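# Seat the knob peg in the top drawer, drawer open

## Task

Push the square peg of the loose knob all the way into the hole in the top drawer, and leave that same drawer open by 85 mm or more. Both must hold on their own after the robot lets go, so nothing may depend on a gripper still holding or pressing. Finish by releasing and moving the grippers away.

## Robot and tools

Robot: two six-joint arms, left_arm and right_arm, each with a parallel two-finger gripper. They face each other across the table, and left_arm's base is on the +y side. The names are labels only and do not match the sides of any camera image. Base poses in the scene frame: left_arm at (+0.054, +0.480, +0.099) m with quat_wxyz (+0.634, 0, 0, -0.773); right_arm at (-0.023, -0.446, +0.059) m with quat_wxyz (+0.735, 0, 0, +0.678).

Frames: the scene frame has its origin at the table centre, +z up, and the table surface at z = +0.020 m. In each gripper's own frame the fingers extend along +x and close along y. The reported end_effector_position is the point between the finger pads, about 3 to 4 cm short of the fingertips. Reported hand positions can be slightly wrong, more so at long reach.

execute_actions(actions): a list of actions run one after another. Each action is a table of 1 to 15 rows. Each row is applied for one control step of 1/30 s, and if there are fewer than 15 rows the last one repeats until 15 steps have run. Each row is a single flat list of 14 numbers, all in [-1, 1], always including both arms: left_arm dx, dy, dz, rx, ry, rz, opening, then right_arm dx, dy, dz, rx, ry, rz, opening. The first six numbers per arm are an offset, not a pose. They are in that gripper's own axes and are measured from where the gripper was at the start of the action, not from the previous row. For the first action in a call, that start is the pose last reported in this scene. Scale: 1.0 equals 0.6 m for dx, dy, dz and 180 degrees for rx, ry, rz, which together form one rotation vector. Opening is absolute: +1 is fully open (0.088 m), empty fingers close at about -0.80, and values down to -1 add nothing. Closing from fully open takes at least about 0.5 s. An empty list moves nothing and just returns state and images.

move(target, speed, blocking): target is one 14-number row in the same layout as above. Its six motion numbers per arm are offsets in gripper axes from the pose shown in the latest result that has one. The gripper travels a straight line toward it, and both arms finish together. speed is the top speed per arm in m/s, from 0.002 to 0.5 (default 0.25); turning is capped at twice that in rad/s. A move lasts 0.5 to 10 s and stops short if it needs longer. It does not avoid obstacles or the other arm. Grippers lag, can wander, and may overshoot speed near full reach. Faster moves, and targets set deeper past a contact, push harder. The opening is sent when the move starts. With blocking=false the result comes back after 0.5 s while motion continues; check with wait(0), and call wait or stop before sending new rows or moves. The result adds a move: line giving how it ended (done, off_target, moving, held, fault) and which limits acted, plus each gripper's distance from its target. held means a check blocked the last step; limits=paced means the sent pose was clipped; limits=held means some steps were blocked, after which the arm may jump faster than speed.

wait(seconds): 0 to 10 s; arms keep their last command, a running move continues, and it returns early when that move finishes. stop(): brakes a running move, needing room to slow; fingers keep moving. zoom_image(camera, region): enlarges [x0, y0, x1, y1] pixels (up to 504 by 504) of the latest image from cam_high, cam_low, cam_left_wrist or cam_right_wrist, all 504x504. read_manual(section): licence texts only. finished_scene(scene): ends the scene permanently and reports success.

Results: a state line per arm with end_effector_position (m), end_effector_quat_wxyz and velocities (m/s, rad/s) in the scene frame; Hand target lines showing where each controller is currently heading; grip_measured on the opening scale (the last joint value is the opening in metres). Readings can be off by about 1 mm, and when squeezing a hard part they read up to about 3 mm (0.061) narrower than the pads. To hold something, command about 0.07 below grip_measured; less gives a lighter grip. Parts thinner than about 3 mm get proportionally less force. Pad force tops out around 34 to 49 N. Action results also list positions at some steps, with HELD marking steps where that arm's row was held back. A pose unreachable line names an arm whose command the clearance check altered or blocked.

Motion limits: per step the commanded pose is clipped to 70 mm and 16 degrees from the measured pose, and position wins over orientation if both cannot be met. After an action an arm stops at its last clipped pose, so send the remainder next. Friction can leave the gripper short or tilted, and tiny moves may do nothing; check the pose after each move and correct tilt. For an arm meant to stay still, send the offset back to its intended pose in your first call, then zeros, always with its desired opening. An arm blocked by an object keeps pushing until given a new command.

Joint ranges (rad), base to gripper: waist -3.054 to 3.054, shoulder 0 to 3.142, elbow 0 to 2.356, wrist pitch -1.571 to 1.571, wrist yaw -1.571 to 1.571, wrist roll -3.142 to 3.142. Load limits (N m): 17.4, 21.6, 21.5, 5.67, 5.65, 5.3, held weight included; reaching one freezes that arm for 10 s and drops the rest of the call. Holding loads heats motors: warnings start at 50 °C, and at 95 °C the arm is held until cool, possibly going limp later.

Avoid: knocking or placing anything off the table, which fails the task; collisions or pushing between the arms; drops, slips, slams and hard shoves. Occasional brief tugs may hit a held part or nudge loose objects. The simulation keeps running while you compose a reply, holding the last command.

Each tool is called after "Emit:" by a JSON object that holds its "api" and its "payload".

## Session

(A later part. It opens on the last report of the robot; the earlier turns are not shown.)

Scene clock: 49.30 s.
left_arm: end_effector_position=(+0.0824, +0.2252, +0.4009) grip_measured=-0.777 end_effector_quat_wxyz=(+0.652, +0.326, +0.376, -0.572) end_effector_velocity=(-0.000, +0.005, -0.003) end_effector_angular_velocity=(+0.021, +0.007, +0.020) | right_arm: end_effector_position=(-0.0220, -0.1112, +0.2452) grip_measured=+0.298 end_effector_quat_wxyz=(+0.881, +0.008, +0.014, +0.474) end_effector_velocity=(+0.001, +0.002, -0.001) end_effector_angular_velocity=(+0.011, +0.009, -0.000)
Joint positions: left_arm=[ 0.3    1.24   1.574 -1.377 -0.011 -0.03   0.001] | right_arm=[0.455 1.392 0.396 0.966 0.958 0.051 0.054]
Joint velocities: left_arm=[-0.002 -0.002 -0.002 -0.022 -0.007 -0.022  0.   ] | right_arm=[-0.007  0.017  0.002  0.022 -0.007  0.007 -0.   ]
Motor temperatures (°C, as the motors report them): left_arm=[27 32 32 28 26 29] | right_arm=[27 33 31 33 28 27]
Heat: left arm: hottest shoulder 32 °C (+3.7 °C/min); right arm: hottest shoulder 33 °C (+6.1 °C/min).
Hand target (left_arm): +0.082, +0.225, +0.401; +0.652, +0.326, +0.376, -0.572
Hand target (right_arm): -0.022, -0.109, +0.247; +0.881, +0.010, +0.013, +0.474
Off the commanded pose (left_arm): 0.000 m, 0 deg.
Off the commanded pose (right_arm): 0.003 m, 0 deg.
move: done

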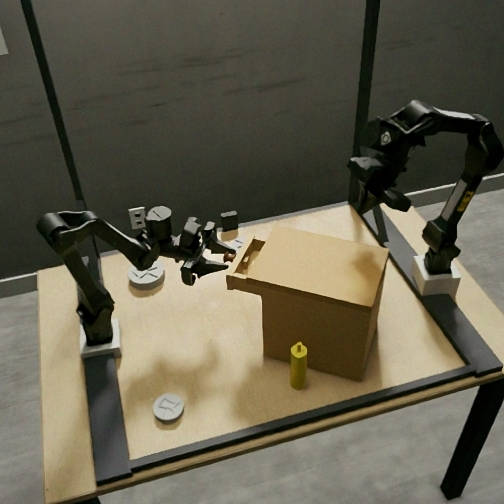

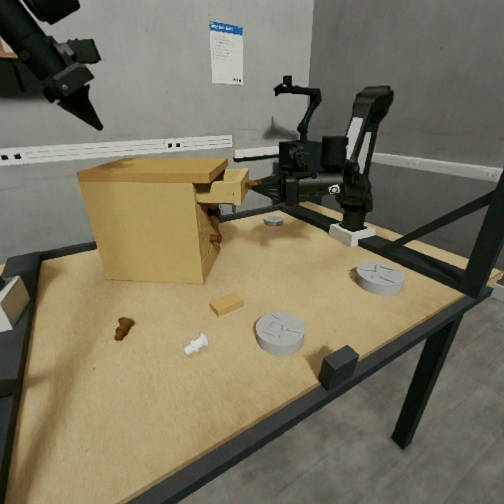

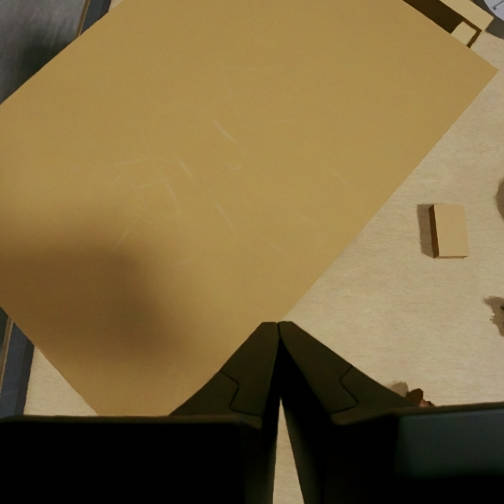

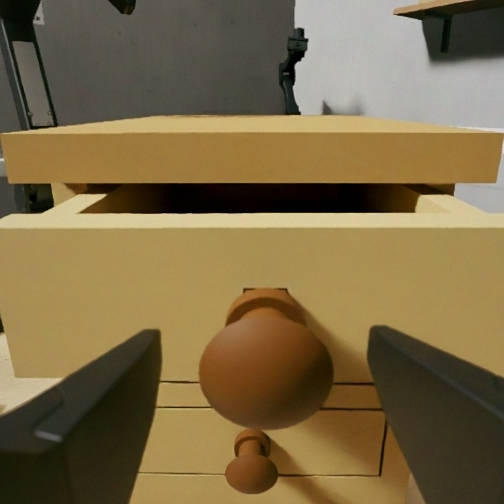

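Emit:
{"api": "execute_actions", "payload": {"actions": [[[0,-0.001,0.004,0,-0.004,0,-0.8,0,0,0.003,0,-0.003,0,0.2],[0,0,0,0,0,0,-0.8,0,0,0.005,0,-0.004,0,0.1],[0,0,0,0,0,0,-0.8,0,0,0.007,0,-0.005,0,0.05],[0,0,0,0,0,0,-0.8,0,0,0.007,0,-0.005,0,0.0],[0,0,0,0,0,0,-0.8,0,0,0.007,0,-0.005,0,-0.05],[0,0,0,0,0,0,-0.8,0,0,0.007,0,-0.005,0,-0.09],[0,0,0,0,0,0,-0.8,0,0,0.007,0,-0.005,0,-0.13],[0,0,0,0,0,0,-0.8,0,0,0.007,0,-0.005,0,-0.17],[0,0,0,0,0,0,-0.8,0,0,0.007,0,-0.005,0,-0.2],[0,0,0,0,0,0,-0.8,0,0,0.007,0,-0.005,0,-0.23],[0,0,0,0,0,0,-0.8,0,0,0.007,0,-0.005,0,-0.26],[0,0,0,0,0,0,-0.8,0,0,0.007,0,-0.005,0,-0.29],[0,0,0,0,0,0,-0.8,0,0,0.007,0,-0.005,0,-0.32],[0,0,0,0,0,0,-0.8,0,0,0.007,0,-0.005,0,-0.36],[0,0,0,0,0,0,-0.8,0,0,0.007,0,-0.005,0,-0.4]]]}}

Emit:
{"api": "move", "payload": {"target": [0,0,0,0,0,0,-0.8,0.02,0.002,0.001,0,0,0,-0.4], "speed": 0.02}}

Scene clock: 50.17 s.
left_arm: end_effector_position=(+0.0824, +0.2252, +0.4009) grip_measured=-0.777 end_effector_quat_wxyz=(+0.652, +0.326, +0.376, -0.572) end_effector_velocity=(-0.001, -0.001, +0.002) end_effector_angular_velocity=(-0.012, -0.004, +0.003) | right_arm: end_effector_position=(-0.0218, -0.1109, +0.2481) grip_measured=-0.255 end_effector_quat_wxyz=(+0.881, +0.010, +0.008, +0.474) end_effector_velocity=(-0.002, +0.000, +0.001) end_effector_angular_velocity=(+0.003, -0.003, +0.010)
Joint positions: left_arm=[ 0.3    1.24   1.574 -1.377 -0.011 -0.03   0.001] | right_arm=[0.454 1.394 0.397 0.989 0.958 0.033 0.026]
Joint velocities: left_arm=[-0.007 -0.002  0.002  0.007 -0.007 -0.007  0.   ] | right_arm=[ 0.002 -0.002 -0.002  0.007 -0.007 -0.007 -0.05 ]
Motor temperatures (°C, as the motors report them): left_arm=[27 32 32 28 26 29] | right_arm=[27 33 31 33 28 27]
Heat: left arm: hottest shoulder 32 °C (+3.6 °C/min); right arm: hottest shoulder 33 °C (+6.0 °C/min).
Hand target (left_arm): +0.082, +0.225, +0.401; +0.652, +0.326, +0.377, -0.572
Hand target (right_arm): -0.022, -0.111, +0.249; +0.881, +0.011, +0.007, +0.474
Off the commanded pose (left_arm): 0.000 m, 0 deg.
Off the commanded pose (right_arm): 0.001 m, 0 deg.
Step readings (end_effector_position):
0: left_arm (+0.0824, +0.2252, +0.4009) | right_arm (-0.0218, -0.1110, +0.2450)
1: left_arm (+0.0824, +0.2252, +0.4009) | right_arm (-0.0218, -0.1110, +0.2452)
2: left_arm (+0.0824, +0.2252, +0.4009) | right_arm (-0.0218, -0.1109, +0.2456)
4: left_arm (+0.0824, +0.2252, +0.4009) | right_arm (-0.0218, -0.1109, +0.2466)
8: left_arm (+0.0824, +0.2252, +0.4009) | right_arm (-0.0218, -0.1109, +0.2476)
15: end_effector_position above

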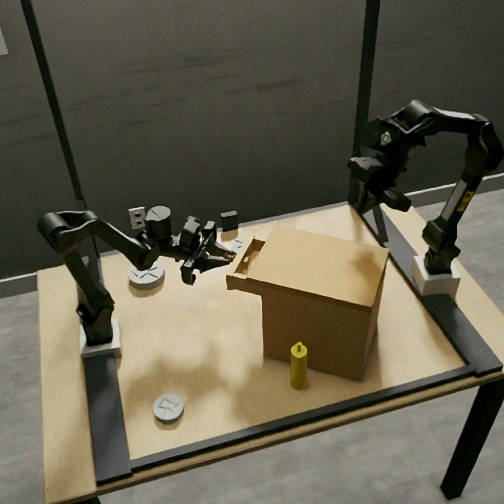

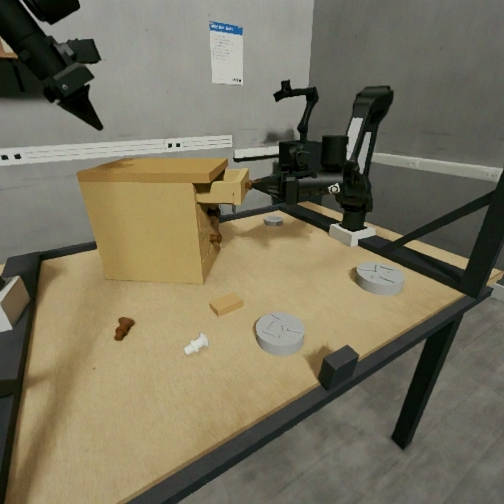

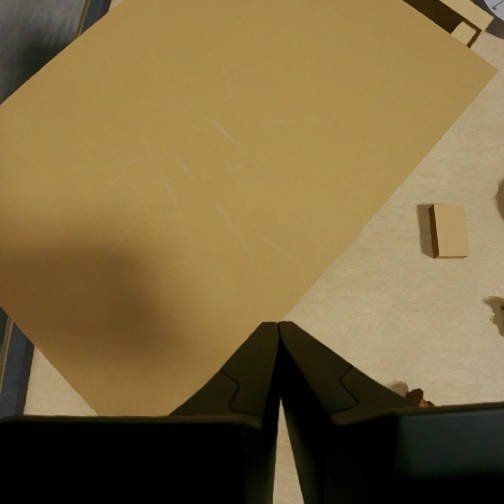

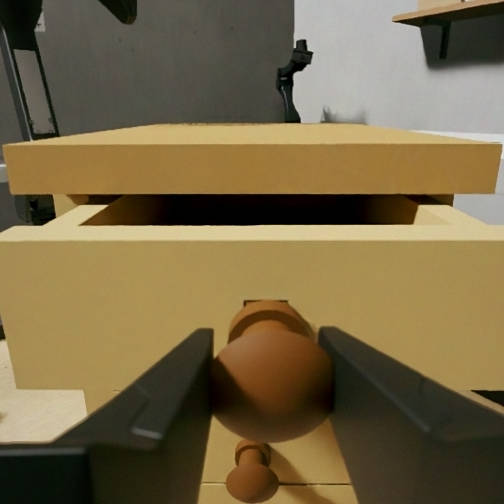

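Scene clock: 51.07 s.
left_arm: end_effector_position=(+0.0824, +0.2252, +0.4009) grip_measured=-0.777 end_effector_quat_wxyz=(+0.652, +0.326, +0.376, -0.572) end_effector_velocity=(+0.000, +0.005, -0.001) end_effector_angular_velocity=(+0.017, -0.001, +0.008) | right_arm: end_effector_position=(-0.0169, -0.1029, +0.2478) grip_measured=-0.322 end_effector_quat_wxyz=(+0.880, +0.009, +0.009, +0.474) end_effector_velocity=(+0.001, +0.003, +0.001) end_effector_angular_velocity=(-0.014, -0.019, +0.010)
Joint positions: left_arm=[ 0.3    1.24   1.574 -1.377 -0.011 -0.03   0.001] | right_arm=[0.421 1.419 0.416 0.992 0.922 0.033 0.023]
Joint velocities: left_arm=[-0.002 -0.002  0.002 -0.022 -0.007 -0.007 -0.   ] | right_arm=[-0.012  0.002  0.007 -0.007 -0.022 -0.022 -0.   ]
Motor temperatures (°C, as the motors report them): left_arm=[27 32 32 28 26 29] | right_arm=[27 33 31 33 28 27]
Heat: left arm: hottest shoulder 32 °C (+3.5 °C/min); right arm: hottest shoulder 33 °C (+5.9 °C/min).
Hand target (left_arm): +0.082, +0.225, +0.401; +0.652, +0.326, +0.376, -0.572
Hand target (right_arm): -0.016, -0.100, +0.249; +0.881, +0.010, +0.008, +0.473
Off the commanded pose (left_arm): 0.000 m, 0 deg.
Off the commanded pose (right_arm): 0.003 m, 0 deg.
move: done

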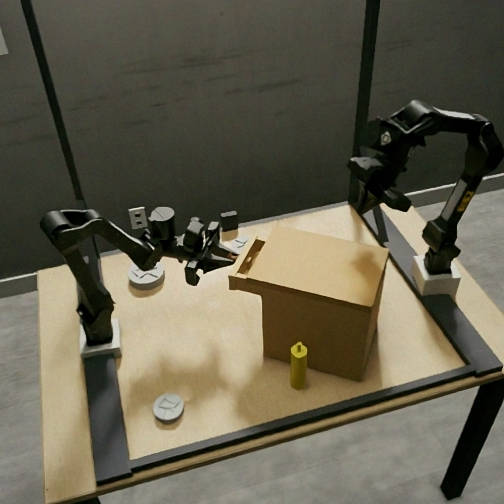

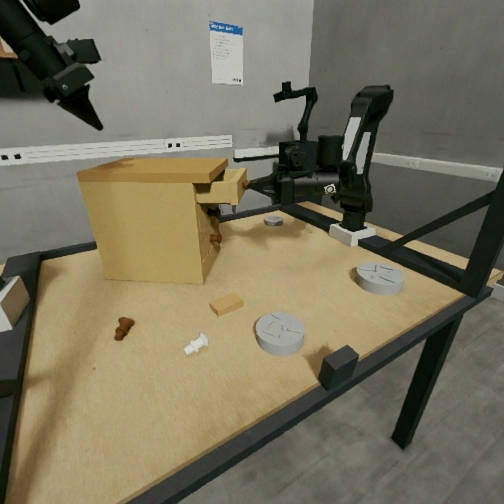

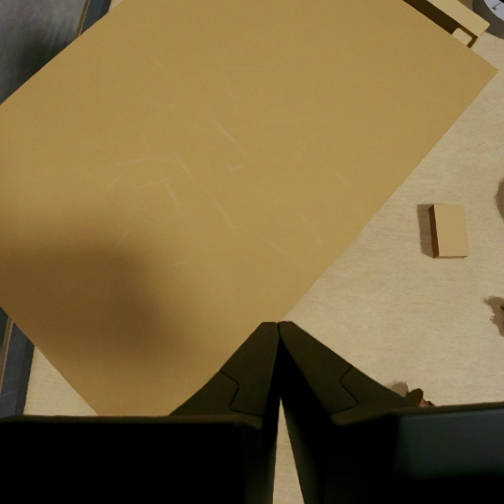

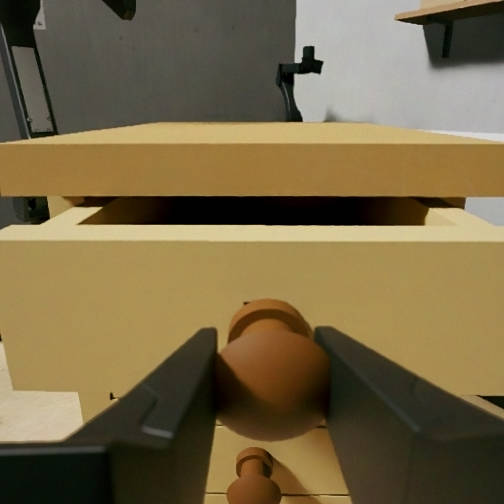

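Emit:
{"api": "move", "payload": {"target": [0,0,0,0,0,0,-0.8,0.142,-0.003,0.005,0,0,0,-0.4], "speed": 0.06}}

Emit:
{"api": "move", "payload": {"target": [0,0,0,0,0,0,-0.8,0.036,-0.002,0.001,0,0,0,-0.4], "speed": 0.02}}

Scene clock: 53.07 s.
left_arm: end_effector_position=(+0.0824, +0.2252, +0.4009) grip_measured=-0.777 end_effector_quat_wxyz=(+0.652, +0.326, +0.376, -0.572) end_effector_velocity=(+0.000, +0.003, +0.000) end_effector_angular_velocity=(+0.003, -0.002, +0.008) | right_arm: end_effector_position=(+0.0302, -0.0360, +0.2508) grip_measured=-0.322 end_effector_quat_wxyz=(+0.880, +0.012, +0.009, +0.475) end_effector_velocity=(-0.000, +0.004, +0.002) end_effector_angular_velocity=(-0.002, -0.006, +0.015)
Joint positions: left_arm=[ 0.3    1.24   1.574 -1.377 -0.011 -0.03   0.001] | right_arm=[0.184 1.629 0.625 0.998 0.683 0.033 0.023]
Joint velocities: left_arm=[-0.002 -0.007 -0.002 -0.007 -0.007 -0.007 -0.   ] | right_arm=[-0.007  0.002  0.012 -0.007 -0.022 -0.007 -0.   ]
Motor temperatures (°C, as the motors report them): left_arm=[27 32 32 28 26 29] | right_arm=[27 33 31 33 28 27]
Heat: left arm: hottest shoulder 32 °C (+3.4 °C/min); right arm: hottest shoulder 33 °C (+5.7 °C/min).
Hand target (left_arm): +0.082, +0.225, +0.401; +0.652, +0.326, +0.376, -0.572
Hand target (right_arm): +0.032, -0.033, +0.250; +0.880, +0.009, +0.009, +0.475
Off the commanded pose (left_arm): 0.000 m, 0 deg.
Off the commanded pose (right_arm): 0.004 m, 0 deg.
move: done

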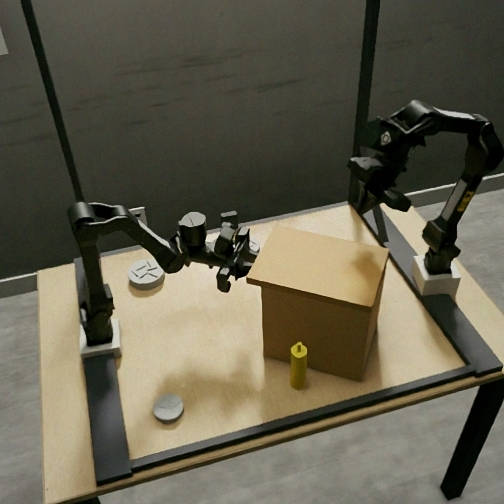

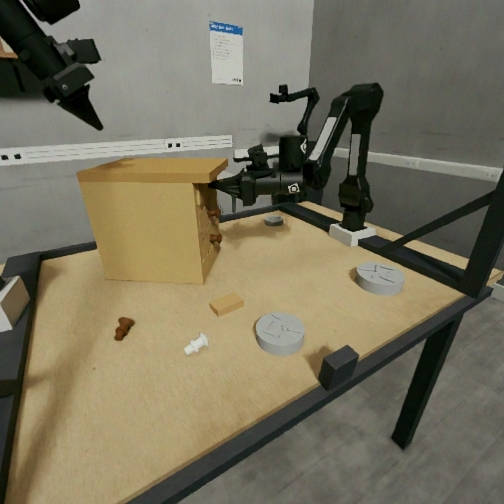

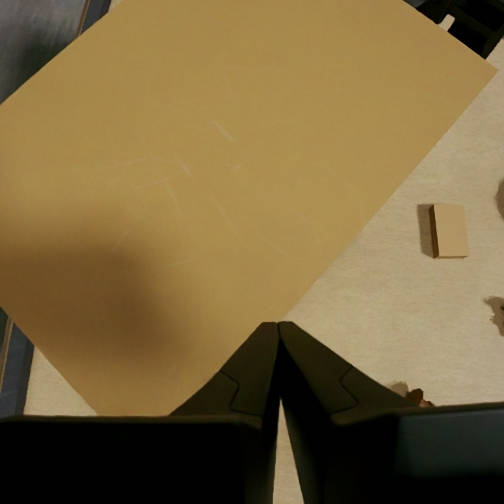

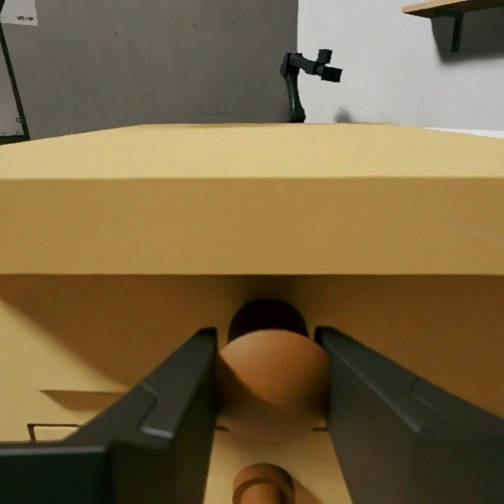

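Scene clock: 54.37 s.
left_arm: end_effector_position=(+0.0824, +0.2252, +0.4009) grip_measured=-0.777 end_effector_quat_wxyz=(+0.652, +0.326, +0.376, -0.572) end_effector_velocity=(-0.002, -0.001, +0.001) end_effector_angular_velocity=(-0.008, +0.009, +0.000) | right_arm: end_effector_position=(+0.0373, -0.0250, +0.2509) grip_measured=-0.322 end_effector_quat_wxyz=(+0.878, +0.012, +0.009, +0.478) end_effector_velocity=(-0.006, +0.009, -0.003) end_effector_angular_velocity=(-0.021, -0.007, +0.059)
Joint positions: left_arm=[ 0.3    1.24   1.574 -1.377 -0.011 -0.03   0.001] | right_arm=[0.154 1.664 0.664 0.995 0.649 0.033 0.023]
Joint velocities: left_arm=[-0.002 -0.002 -0.002  0.007  0.007 -0.007 -0.   ] | right_arm=[-0.007  0.012  0.017 -0.022 -0.066 -0.007 -0.   ]
Motor temperatures (°C, as the motors report them): left_arm=[27 32 32 29 26 29] | right_arm=[27 33 31 33 28 27]
Heat: left arm: hottest shoulder 32 °C (+3.3 °C/min); right arm: hottest shoulder 33 °C (+5.5 °C/min).
Hand target (left_arm): +0.082, +0.225, +0.401; +0.652, +0.326, +0.376, -0.572
Hand target (right_arm): +0.043, -0.019, +0.251; +0.880, +0.012, +0.009, +0.475
Off the commanded pose (left_arm): 0.000 m, 0 deg.
Off the commanded pose (right_arm): 0.009 m, 0 deg.
move: off_target (right_arm)

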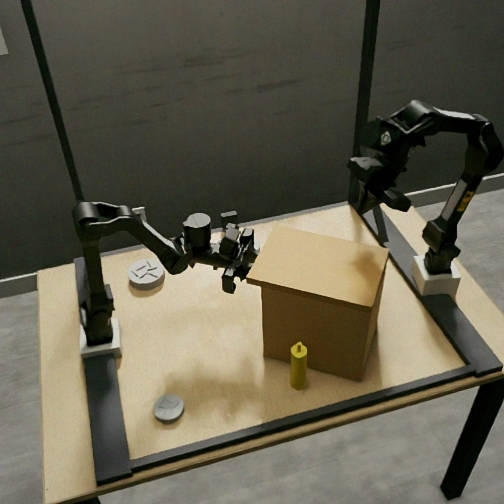

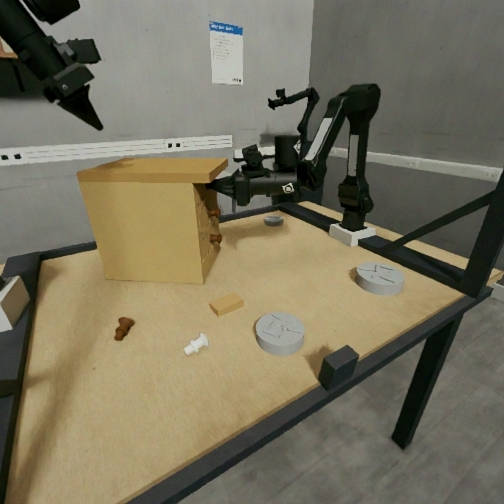

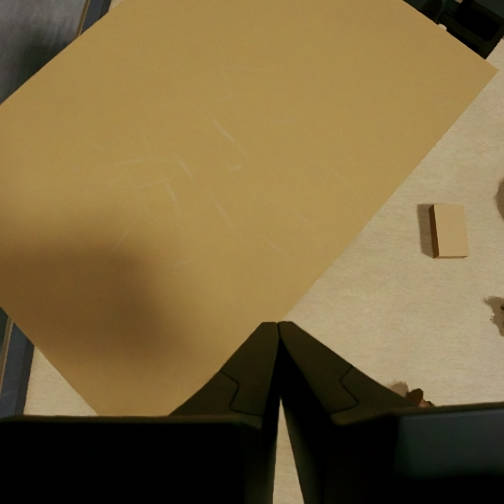

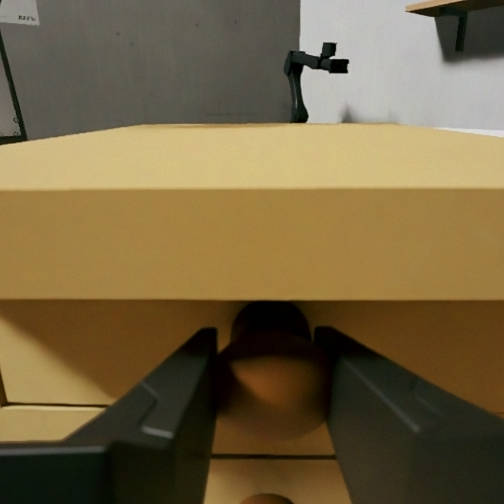

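Emit:
{"api": "move", "payload": {"target": [0,0,0,0,0,0,-0.8,0.015,-0.009,0,0,0,-0.003,-0.4], "speed": 0.02}}

Emit:
{"api": "move", "payload": {"target": [0,0,0,0,0,0,-0.8,-0.158,0.002,-0.004,0,0,0,-0.4], "speed": 0.05}}

Emit:
{"api": "zoom_image", "payload": {"camera": "cam_low", "region": [190, 150, 290, 250]}}

Scene clock: 55.37 s.
left_arm: end_effector_position=(+0.0824, +0.2252, +0.4009) grip_measured=-0.777 end_effector_quat_wxyz=(+0.652, +0.326, +0.376, -0.572) end_effector_velocity=(+0.002, +0.005, -0.004) end_effector_angular_velocity=(+0.028, -0.012, +0.015) | right_arm: end_effector_position=(+0.0381, -0.0246, +0.2510) grip_measured=-0.322 end_effector_quat_wxyz=(+0.878, +0.012, +0.009, +0.479) end_effector_velocity=(+0.002, -0.001, +0.003) end_effector_angular_velocity=(+0.008, -0.005, +0.000)
Joint positions: left_arm=[ 0.3    1.24   1.574 -1.377 -0.011 -0.03   0.001] | right_arm=[0.151 1.665 0.664 0.995 0.642 0.033 0.023]
Joint velocities: left_arm=[-0.002 -0.002 -0.007 -0.022 -0.022 -0.007 -0.   ] | right_arm=[-0.007 -0.007 -0.002  0.007 -0.007 -0.007 -0.   ]
Motor temperatures (°C, as the motors report them): left_arm=[27 32 32 29 26 29] | right_arm=[27 33 31 33 28 27]
Heat: left arm: hottest shoulder 32 °C (+3.3 °C/min); right arm: hottest shoulder 33 °C (+5.4 °C/min).
Hand target (left_arm): +0.082, +0.225, +0.401; +0.652, +0.326, +0.376, -0.572
Hand target (right_arm): +0.047, -0.021, +0.251; +0.881, +0.012, +0.009, +0.473
Off the commanded pose (left_arm): 0.000 m, 0 deg.
Off the commanded pose (right_arm): 0.010 m, 1 deg.
move: off_target (right_arm)

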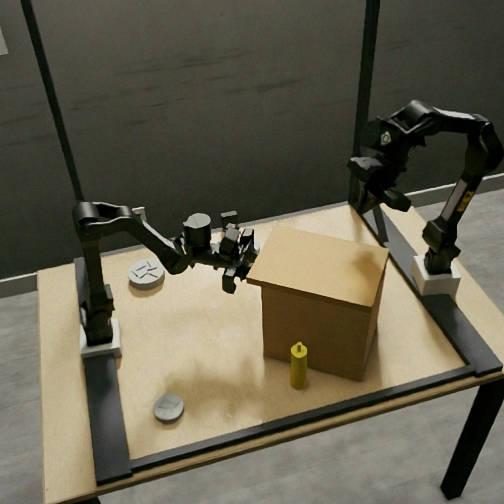

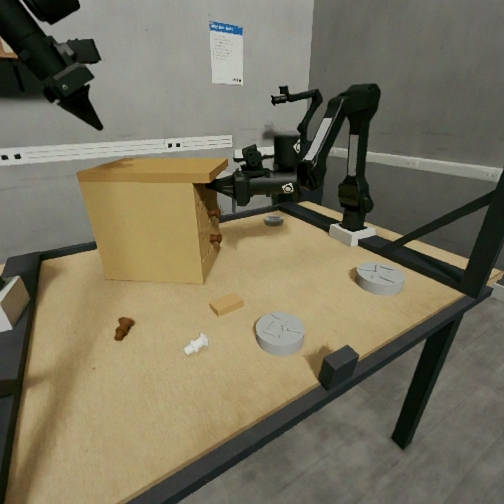

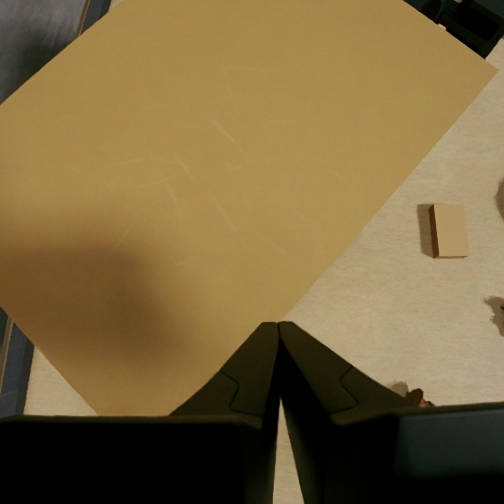

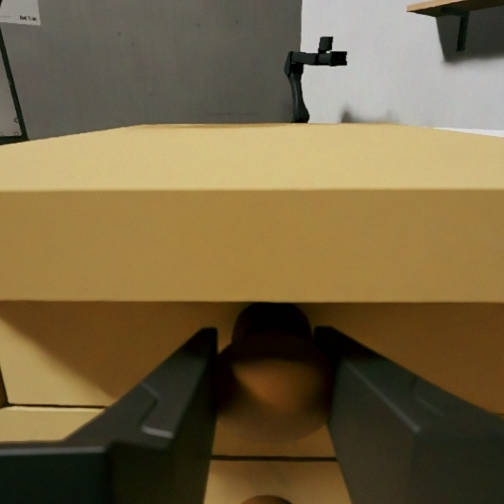

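Scene clock: 57.67 s.
left_arm: end_effector_position=(+0.0824, +0.2252, +0.4009) grip_measured=-0.777 end_effector_quat_wxyz=(+0.652, +0.326, +0.376, -0.572) end_effector_velocity=(-0.001, -0.002, -0.001) end_effector_angular_velocity=(-0.002, -0.003, +0.003) | right_arm: end_effector_position=(-0.0146, -0.1004, +0.2485) grip_measured=-0.322 end_effector_quat_wxyz=(+0.878, +0.011, +0.009, +0.479) end_effector_velocity=(-0.001, -0.003, +0.002) end_effector_angular_velocity=(-0.002, -0.005, +0.000)
Joint positions: left_arm=[ 0.3    1.24   1.574 -1.377 -0.011 -0.03   0.001] | right_arm=[0.403 1.42  0.418 0.994 0.894 0.033 0.023]
Joint velocities: left_arm=[-0.007  0.002 -0.002  0.007 -0.007 -0.007 -0.   ] | right_arm=[ 0.007 -0.017 -0.007 -0.007  0.007 -0.007 -0.   ]
Motor temperatures (°C, as the motors report them): left_arm=[27 32 32 29 26 29] | right_arm=[27 33 31 33 28 27]
Heat: left arm: hottest shoulder 32 °C (+3.1 °C/min); right arm: hottest shoulder 33 °C (+5.2 °C/min).
Hand target (left_arm): +0.082, +0.225, +0.401; +0.652, +0.326, +0.376, -0.572
Hand target (right_arm): -0.015, -0.103, +0.249; +0.878, +0.012, +0.009, +0.479
Off the commanded pose (left_arm): 0.000 m, 0 deg.
Off the commanded pose (right_arm): 0.003 m, 0 deg.
move: done

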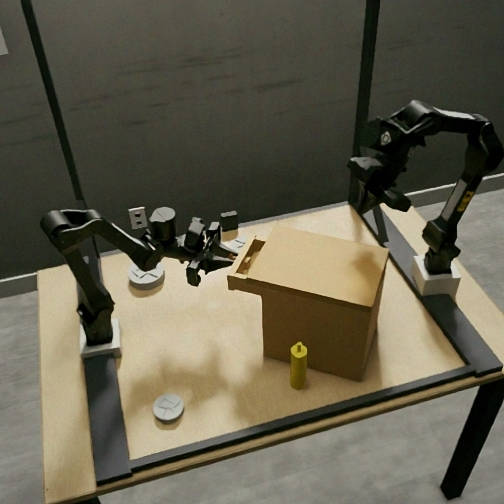

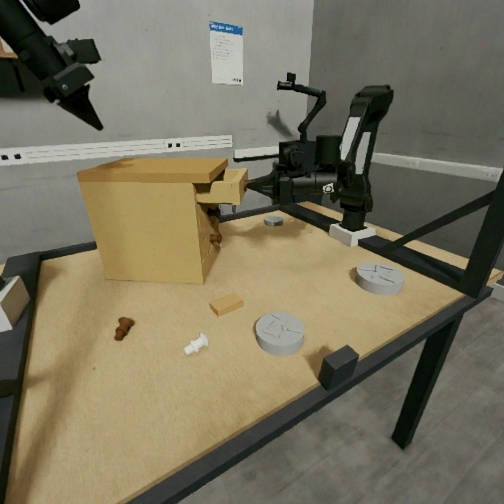

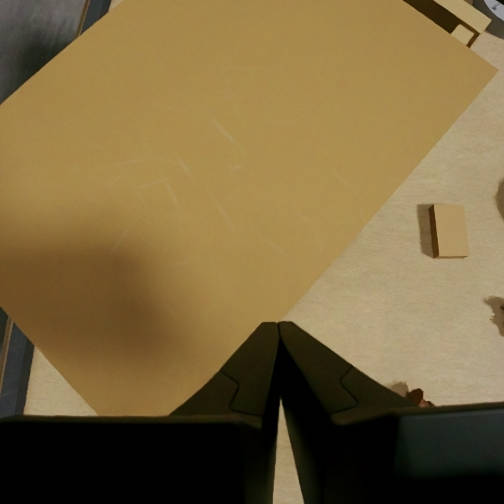

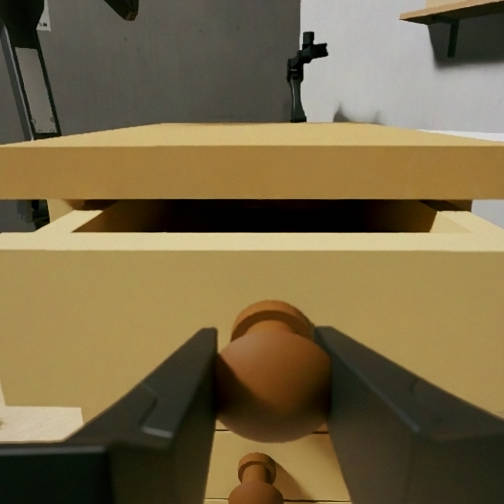

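Region (190, 150, 290, 250) of cam_low's 504x504 image, scaled by 5.040, with more detail than that image has.

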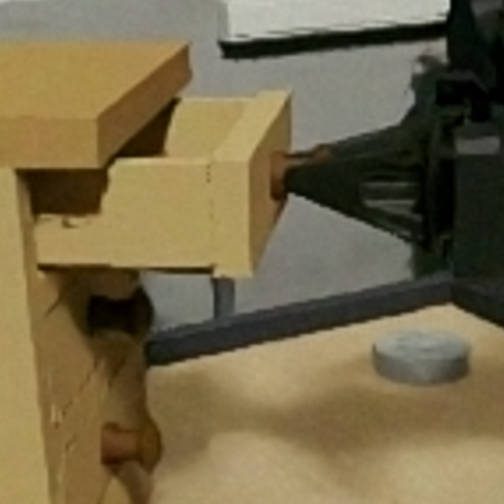

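Emit:
{"api": "execute_actions", "payload": {"actions": [[[0,0,0,0,0,0,-0.8,0,0,0,0,0,0,0.3]]]}}

Emit:
{"api": "move", "payload": {"target": [0,0,0,0,0,0,-0.8,-0.13,0,0.08,0,0,0.05,0.3], "speed": 0.15}}

Emit:
{"api": "zoom_image", "payload": {"camera": "cam_low", "region": [225, 160, 275, 210]}}

Scene clock: 58.37 s.
left_arm: end_effector_position=(+0.0824, +0.2252, +0.4009) grip_measured=-0.777 end_effector_quat_wxyz=(+0.652, +0.326, +0.376, -0.572) end_effector_velocity=(+0.001, +0.005, -0.003) end_effector_angular_velocity=(+0.023, -0.013, +0.010) | right_arm: end_effector_position=(-0.0147, -0.1007, +0.2485) grip_measured=+0.280 end_effector_quat_wxyz=(+0.878, +0.010, +0.009, +0.479) end_effector_velocity=(+0.002, -0.000, +0.001) end_effector_angular_velocity=(+0.003, -0.004, +0.000)
Joint positions: left_arm=[ 0.3    1.24   1.574 -1.377 -0.011 -0.03   0.001] | right_arm=[0.405 1.419 0.417 0.993 0.896 0.033 0.053]
Joint velocities: left_arm=[-0.007 -0.002 -0.002 -0.022 -0.022 -0.007  0.   ] | right_arm=[-0.007 -0.002 -0.002  0.007 -0.007 -0.007  0.006]
Motor temperatures (°C, as the motors report them): left_arm=[27 32 32 29 26 29] | right_arm=[27 33 31 33 28 27]
Heat: left arm: hottest shoulder 32 °C (+3.1 °C/min); right arm: hottest shoulder 33 °C (+5.1 °C/min).
Hand target (left_arm): +0.082, +0.225, +0.401; +0.652, +0.326, +0.376, -0.572
Hand target (right_arm): -0.015, -0.100, +0.248; +0.878, +0.011, +0.009, +0.479
Off the commanded pose (left_arm): 0.000 m, 0 deg.
Off the commanded pose (right_arm): 0.000 m, 0 deg.
Step readings (end_effector_position):
0: left_arm (+0.0824, +0.2252, +0.4009) | right_arm (-0.0147, -0.1007, +0.2485)
1: left_arm (+0.0824, +0.2252, +0.4009) | right_arm (-0.0147, -0.1007, +0.2485)
2: left_arm (+0.0824, +0.2252, +0.4009) | right_arm (-0.0147, -0.1007, +0.2485)
4: left_arm (+0.0824, +0.2252, +0.4009) | right_arm (-0.0147, -0.1007, +0.2485)
8: left_arm (+0.0824, +0.2252, +0.4009) | right_arm (-0.0147, -0.1007, +0.2485)
15: end_effector_position above

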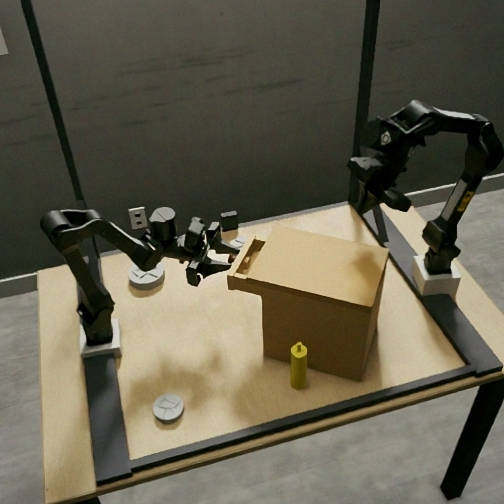

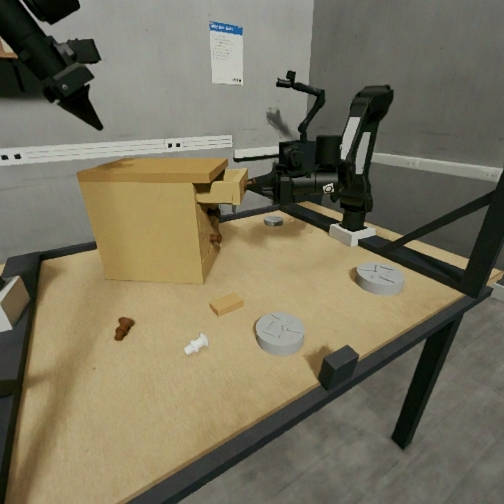

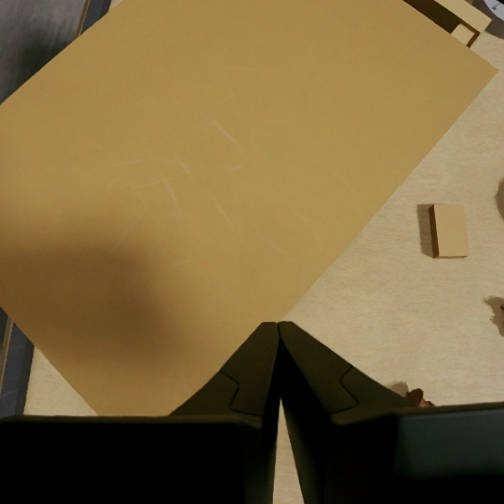

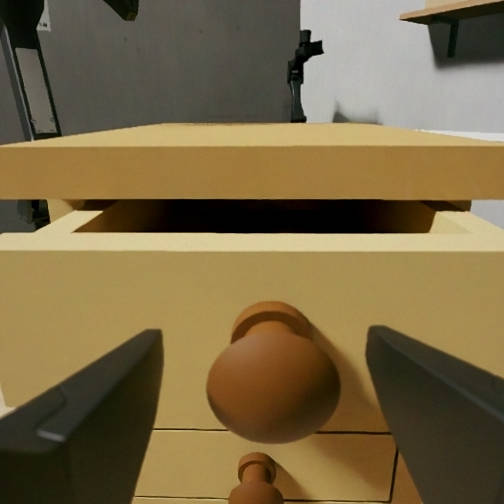

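Scene clock: 59.63 s.
left_arm: end_effector_position=(+0.0824, +0.2252, +0.4009) grip_measured=-0.777 end_effector_quat_wxyz=(+0.652, +0.326, +0.376, -0.572) end_effector_velocity=(+0.001, -0.002, -0.001) end_effector_angular_velocity=(-0.002, -0.003, +0.008) | right_arm: end_effector_position=(-0.0554, -0.1665, +0.2919) grip_measured=+0.298 end_effector_quat_wxyz=(+0.837, +0.004, +0.006, +0.546) end_effector_velocity=(-0.004, -0.000, -0.001) end_effector_angular_velocity=(-0.012, -0.002, +0.039)
Joint positions: left_arm=[ 0.3    1.24   1.574 -1.377 -0.011 -0.03   0.001] | right_arm=[0.664 0.933 0.365 0.557 0.998 0.023 0.054]
Joint velocities: left_arm=[-0.002  0.002 -0.002  0.007 -0.007 -0.007 -0.   ] | right_arm=[ 0.002 -0.022 -0.002 -0.037 -0.037  0.007  0.   ]
Motor temperatures (°C, as the motors report them): left_arm=[27 32 32 29 26 29] | right_arm=[27 33 31 33 28 27]
Heat: left arm: hottest shoulder 32 °C (+3.0 °C/min); right arm: hottest shoulder 33 °C (+5.0 °C/min).
Hand target (left_arm): +0.082, +0.225, +0.401; +0.652, +0.326, +0.376, -0.572
Hand target (right_arm): -0.056, -0.167, +0.297; +0.837, +0.011, +0.008, +0.546
Off the commanded pose (left_arm): 0.000 m, 0 deg.
Off the commanded pose (right_arm): 0.005 m, 1 deg.
move: done

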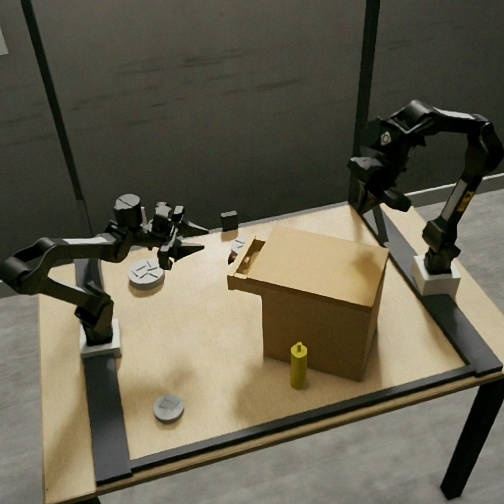

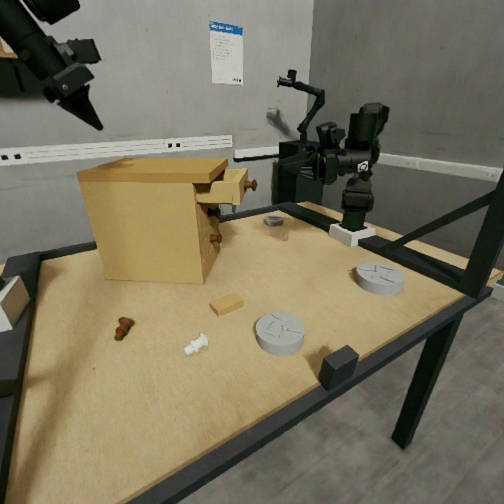

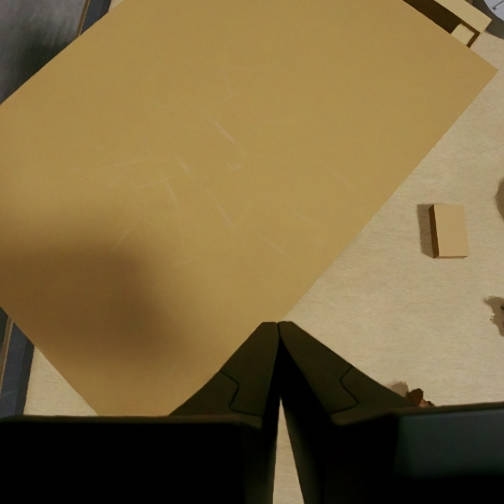

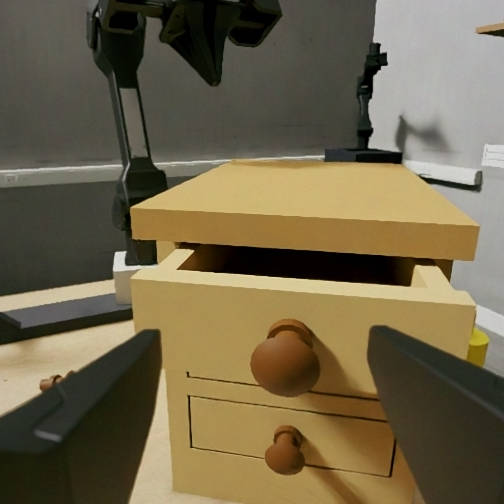

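Region (225, 160, 275, 210) of cam_low's 504x504 image, scaled by 10.080, with more detail than that image has.

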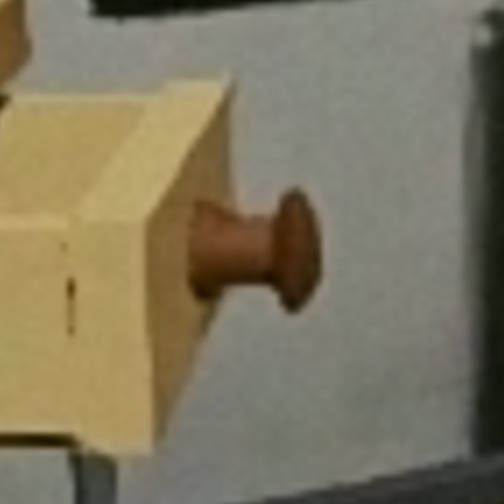

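Emit:
{"api": "finished_scene", "payload": {"scene": 1}}

The scene is finished: the task was done.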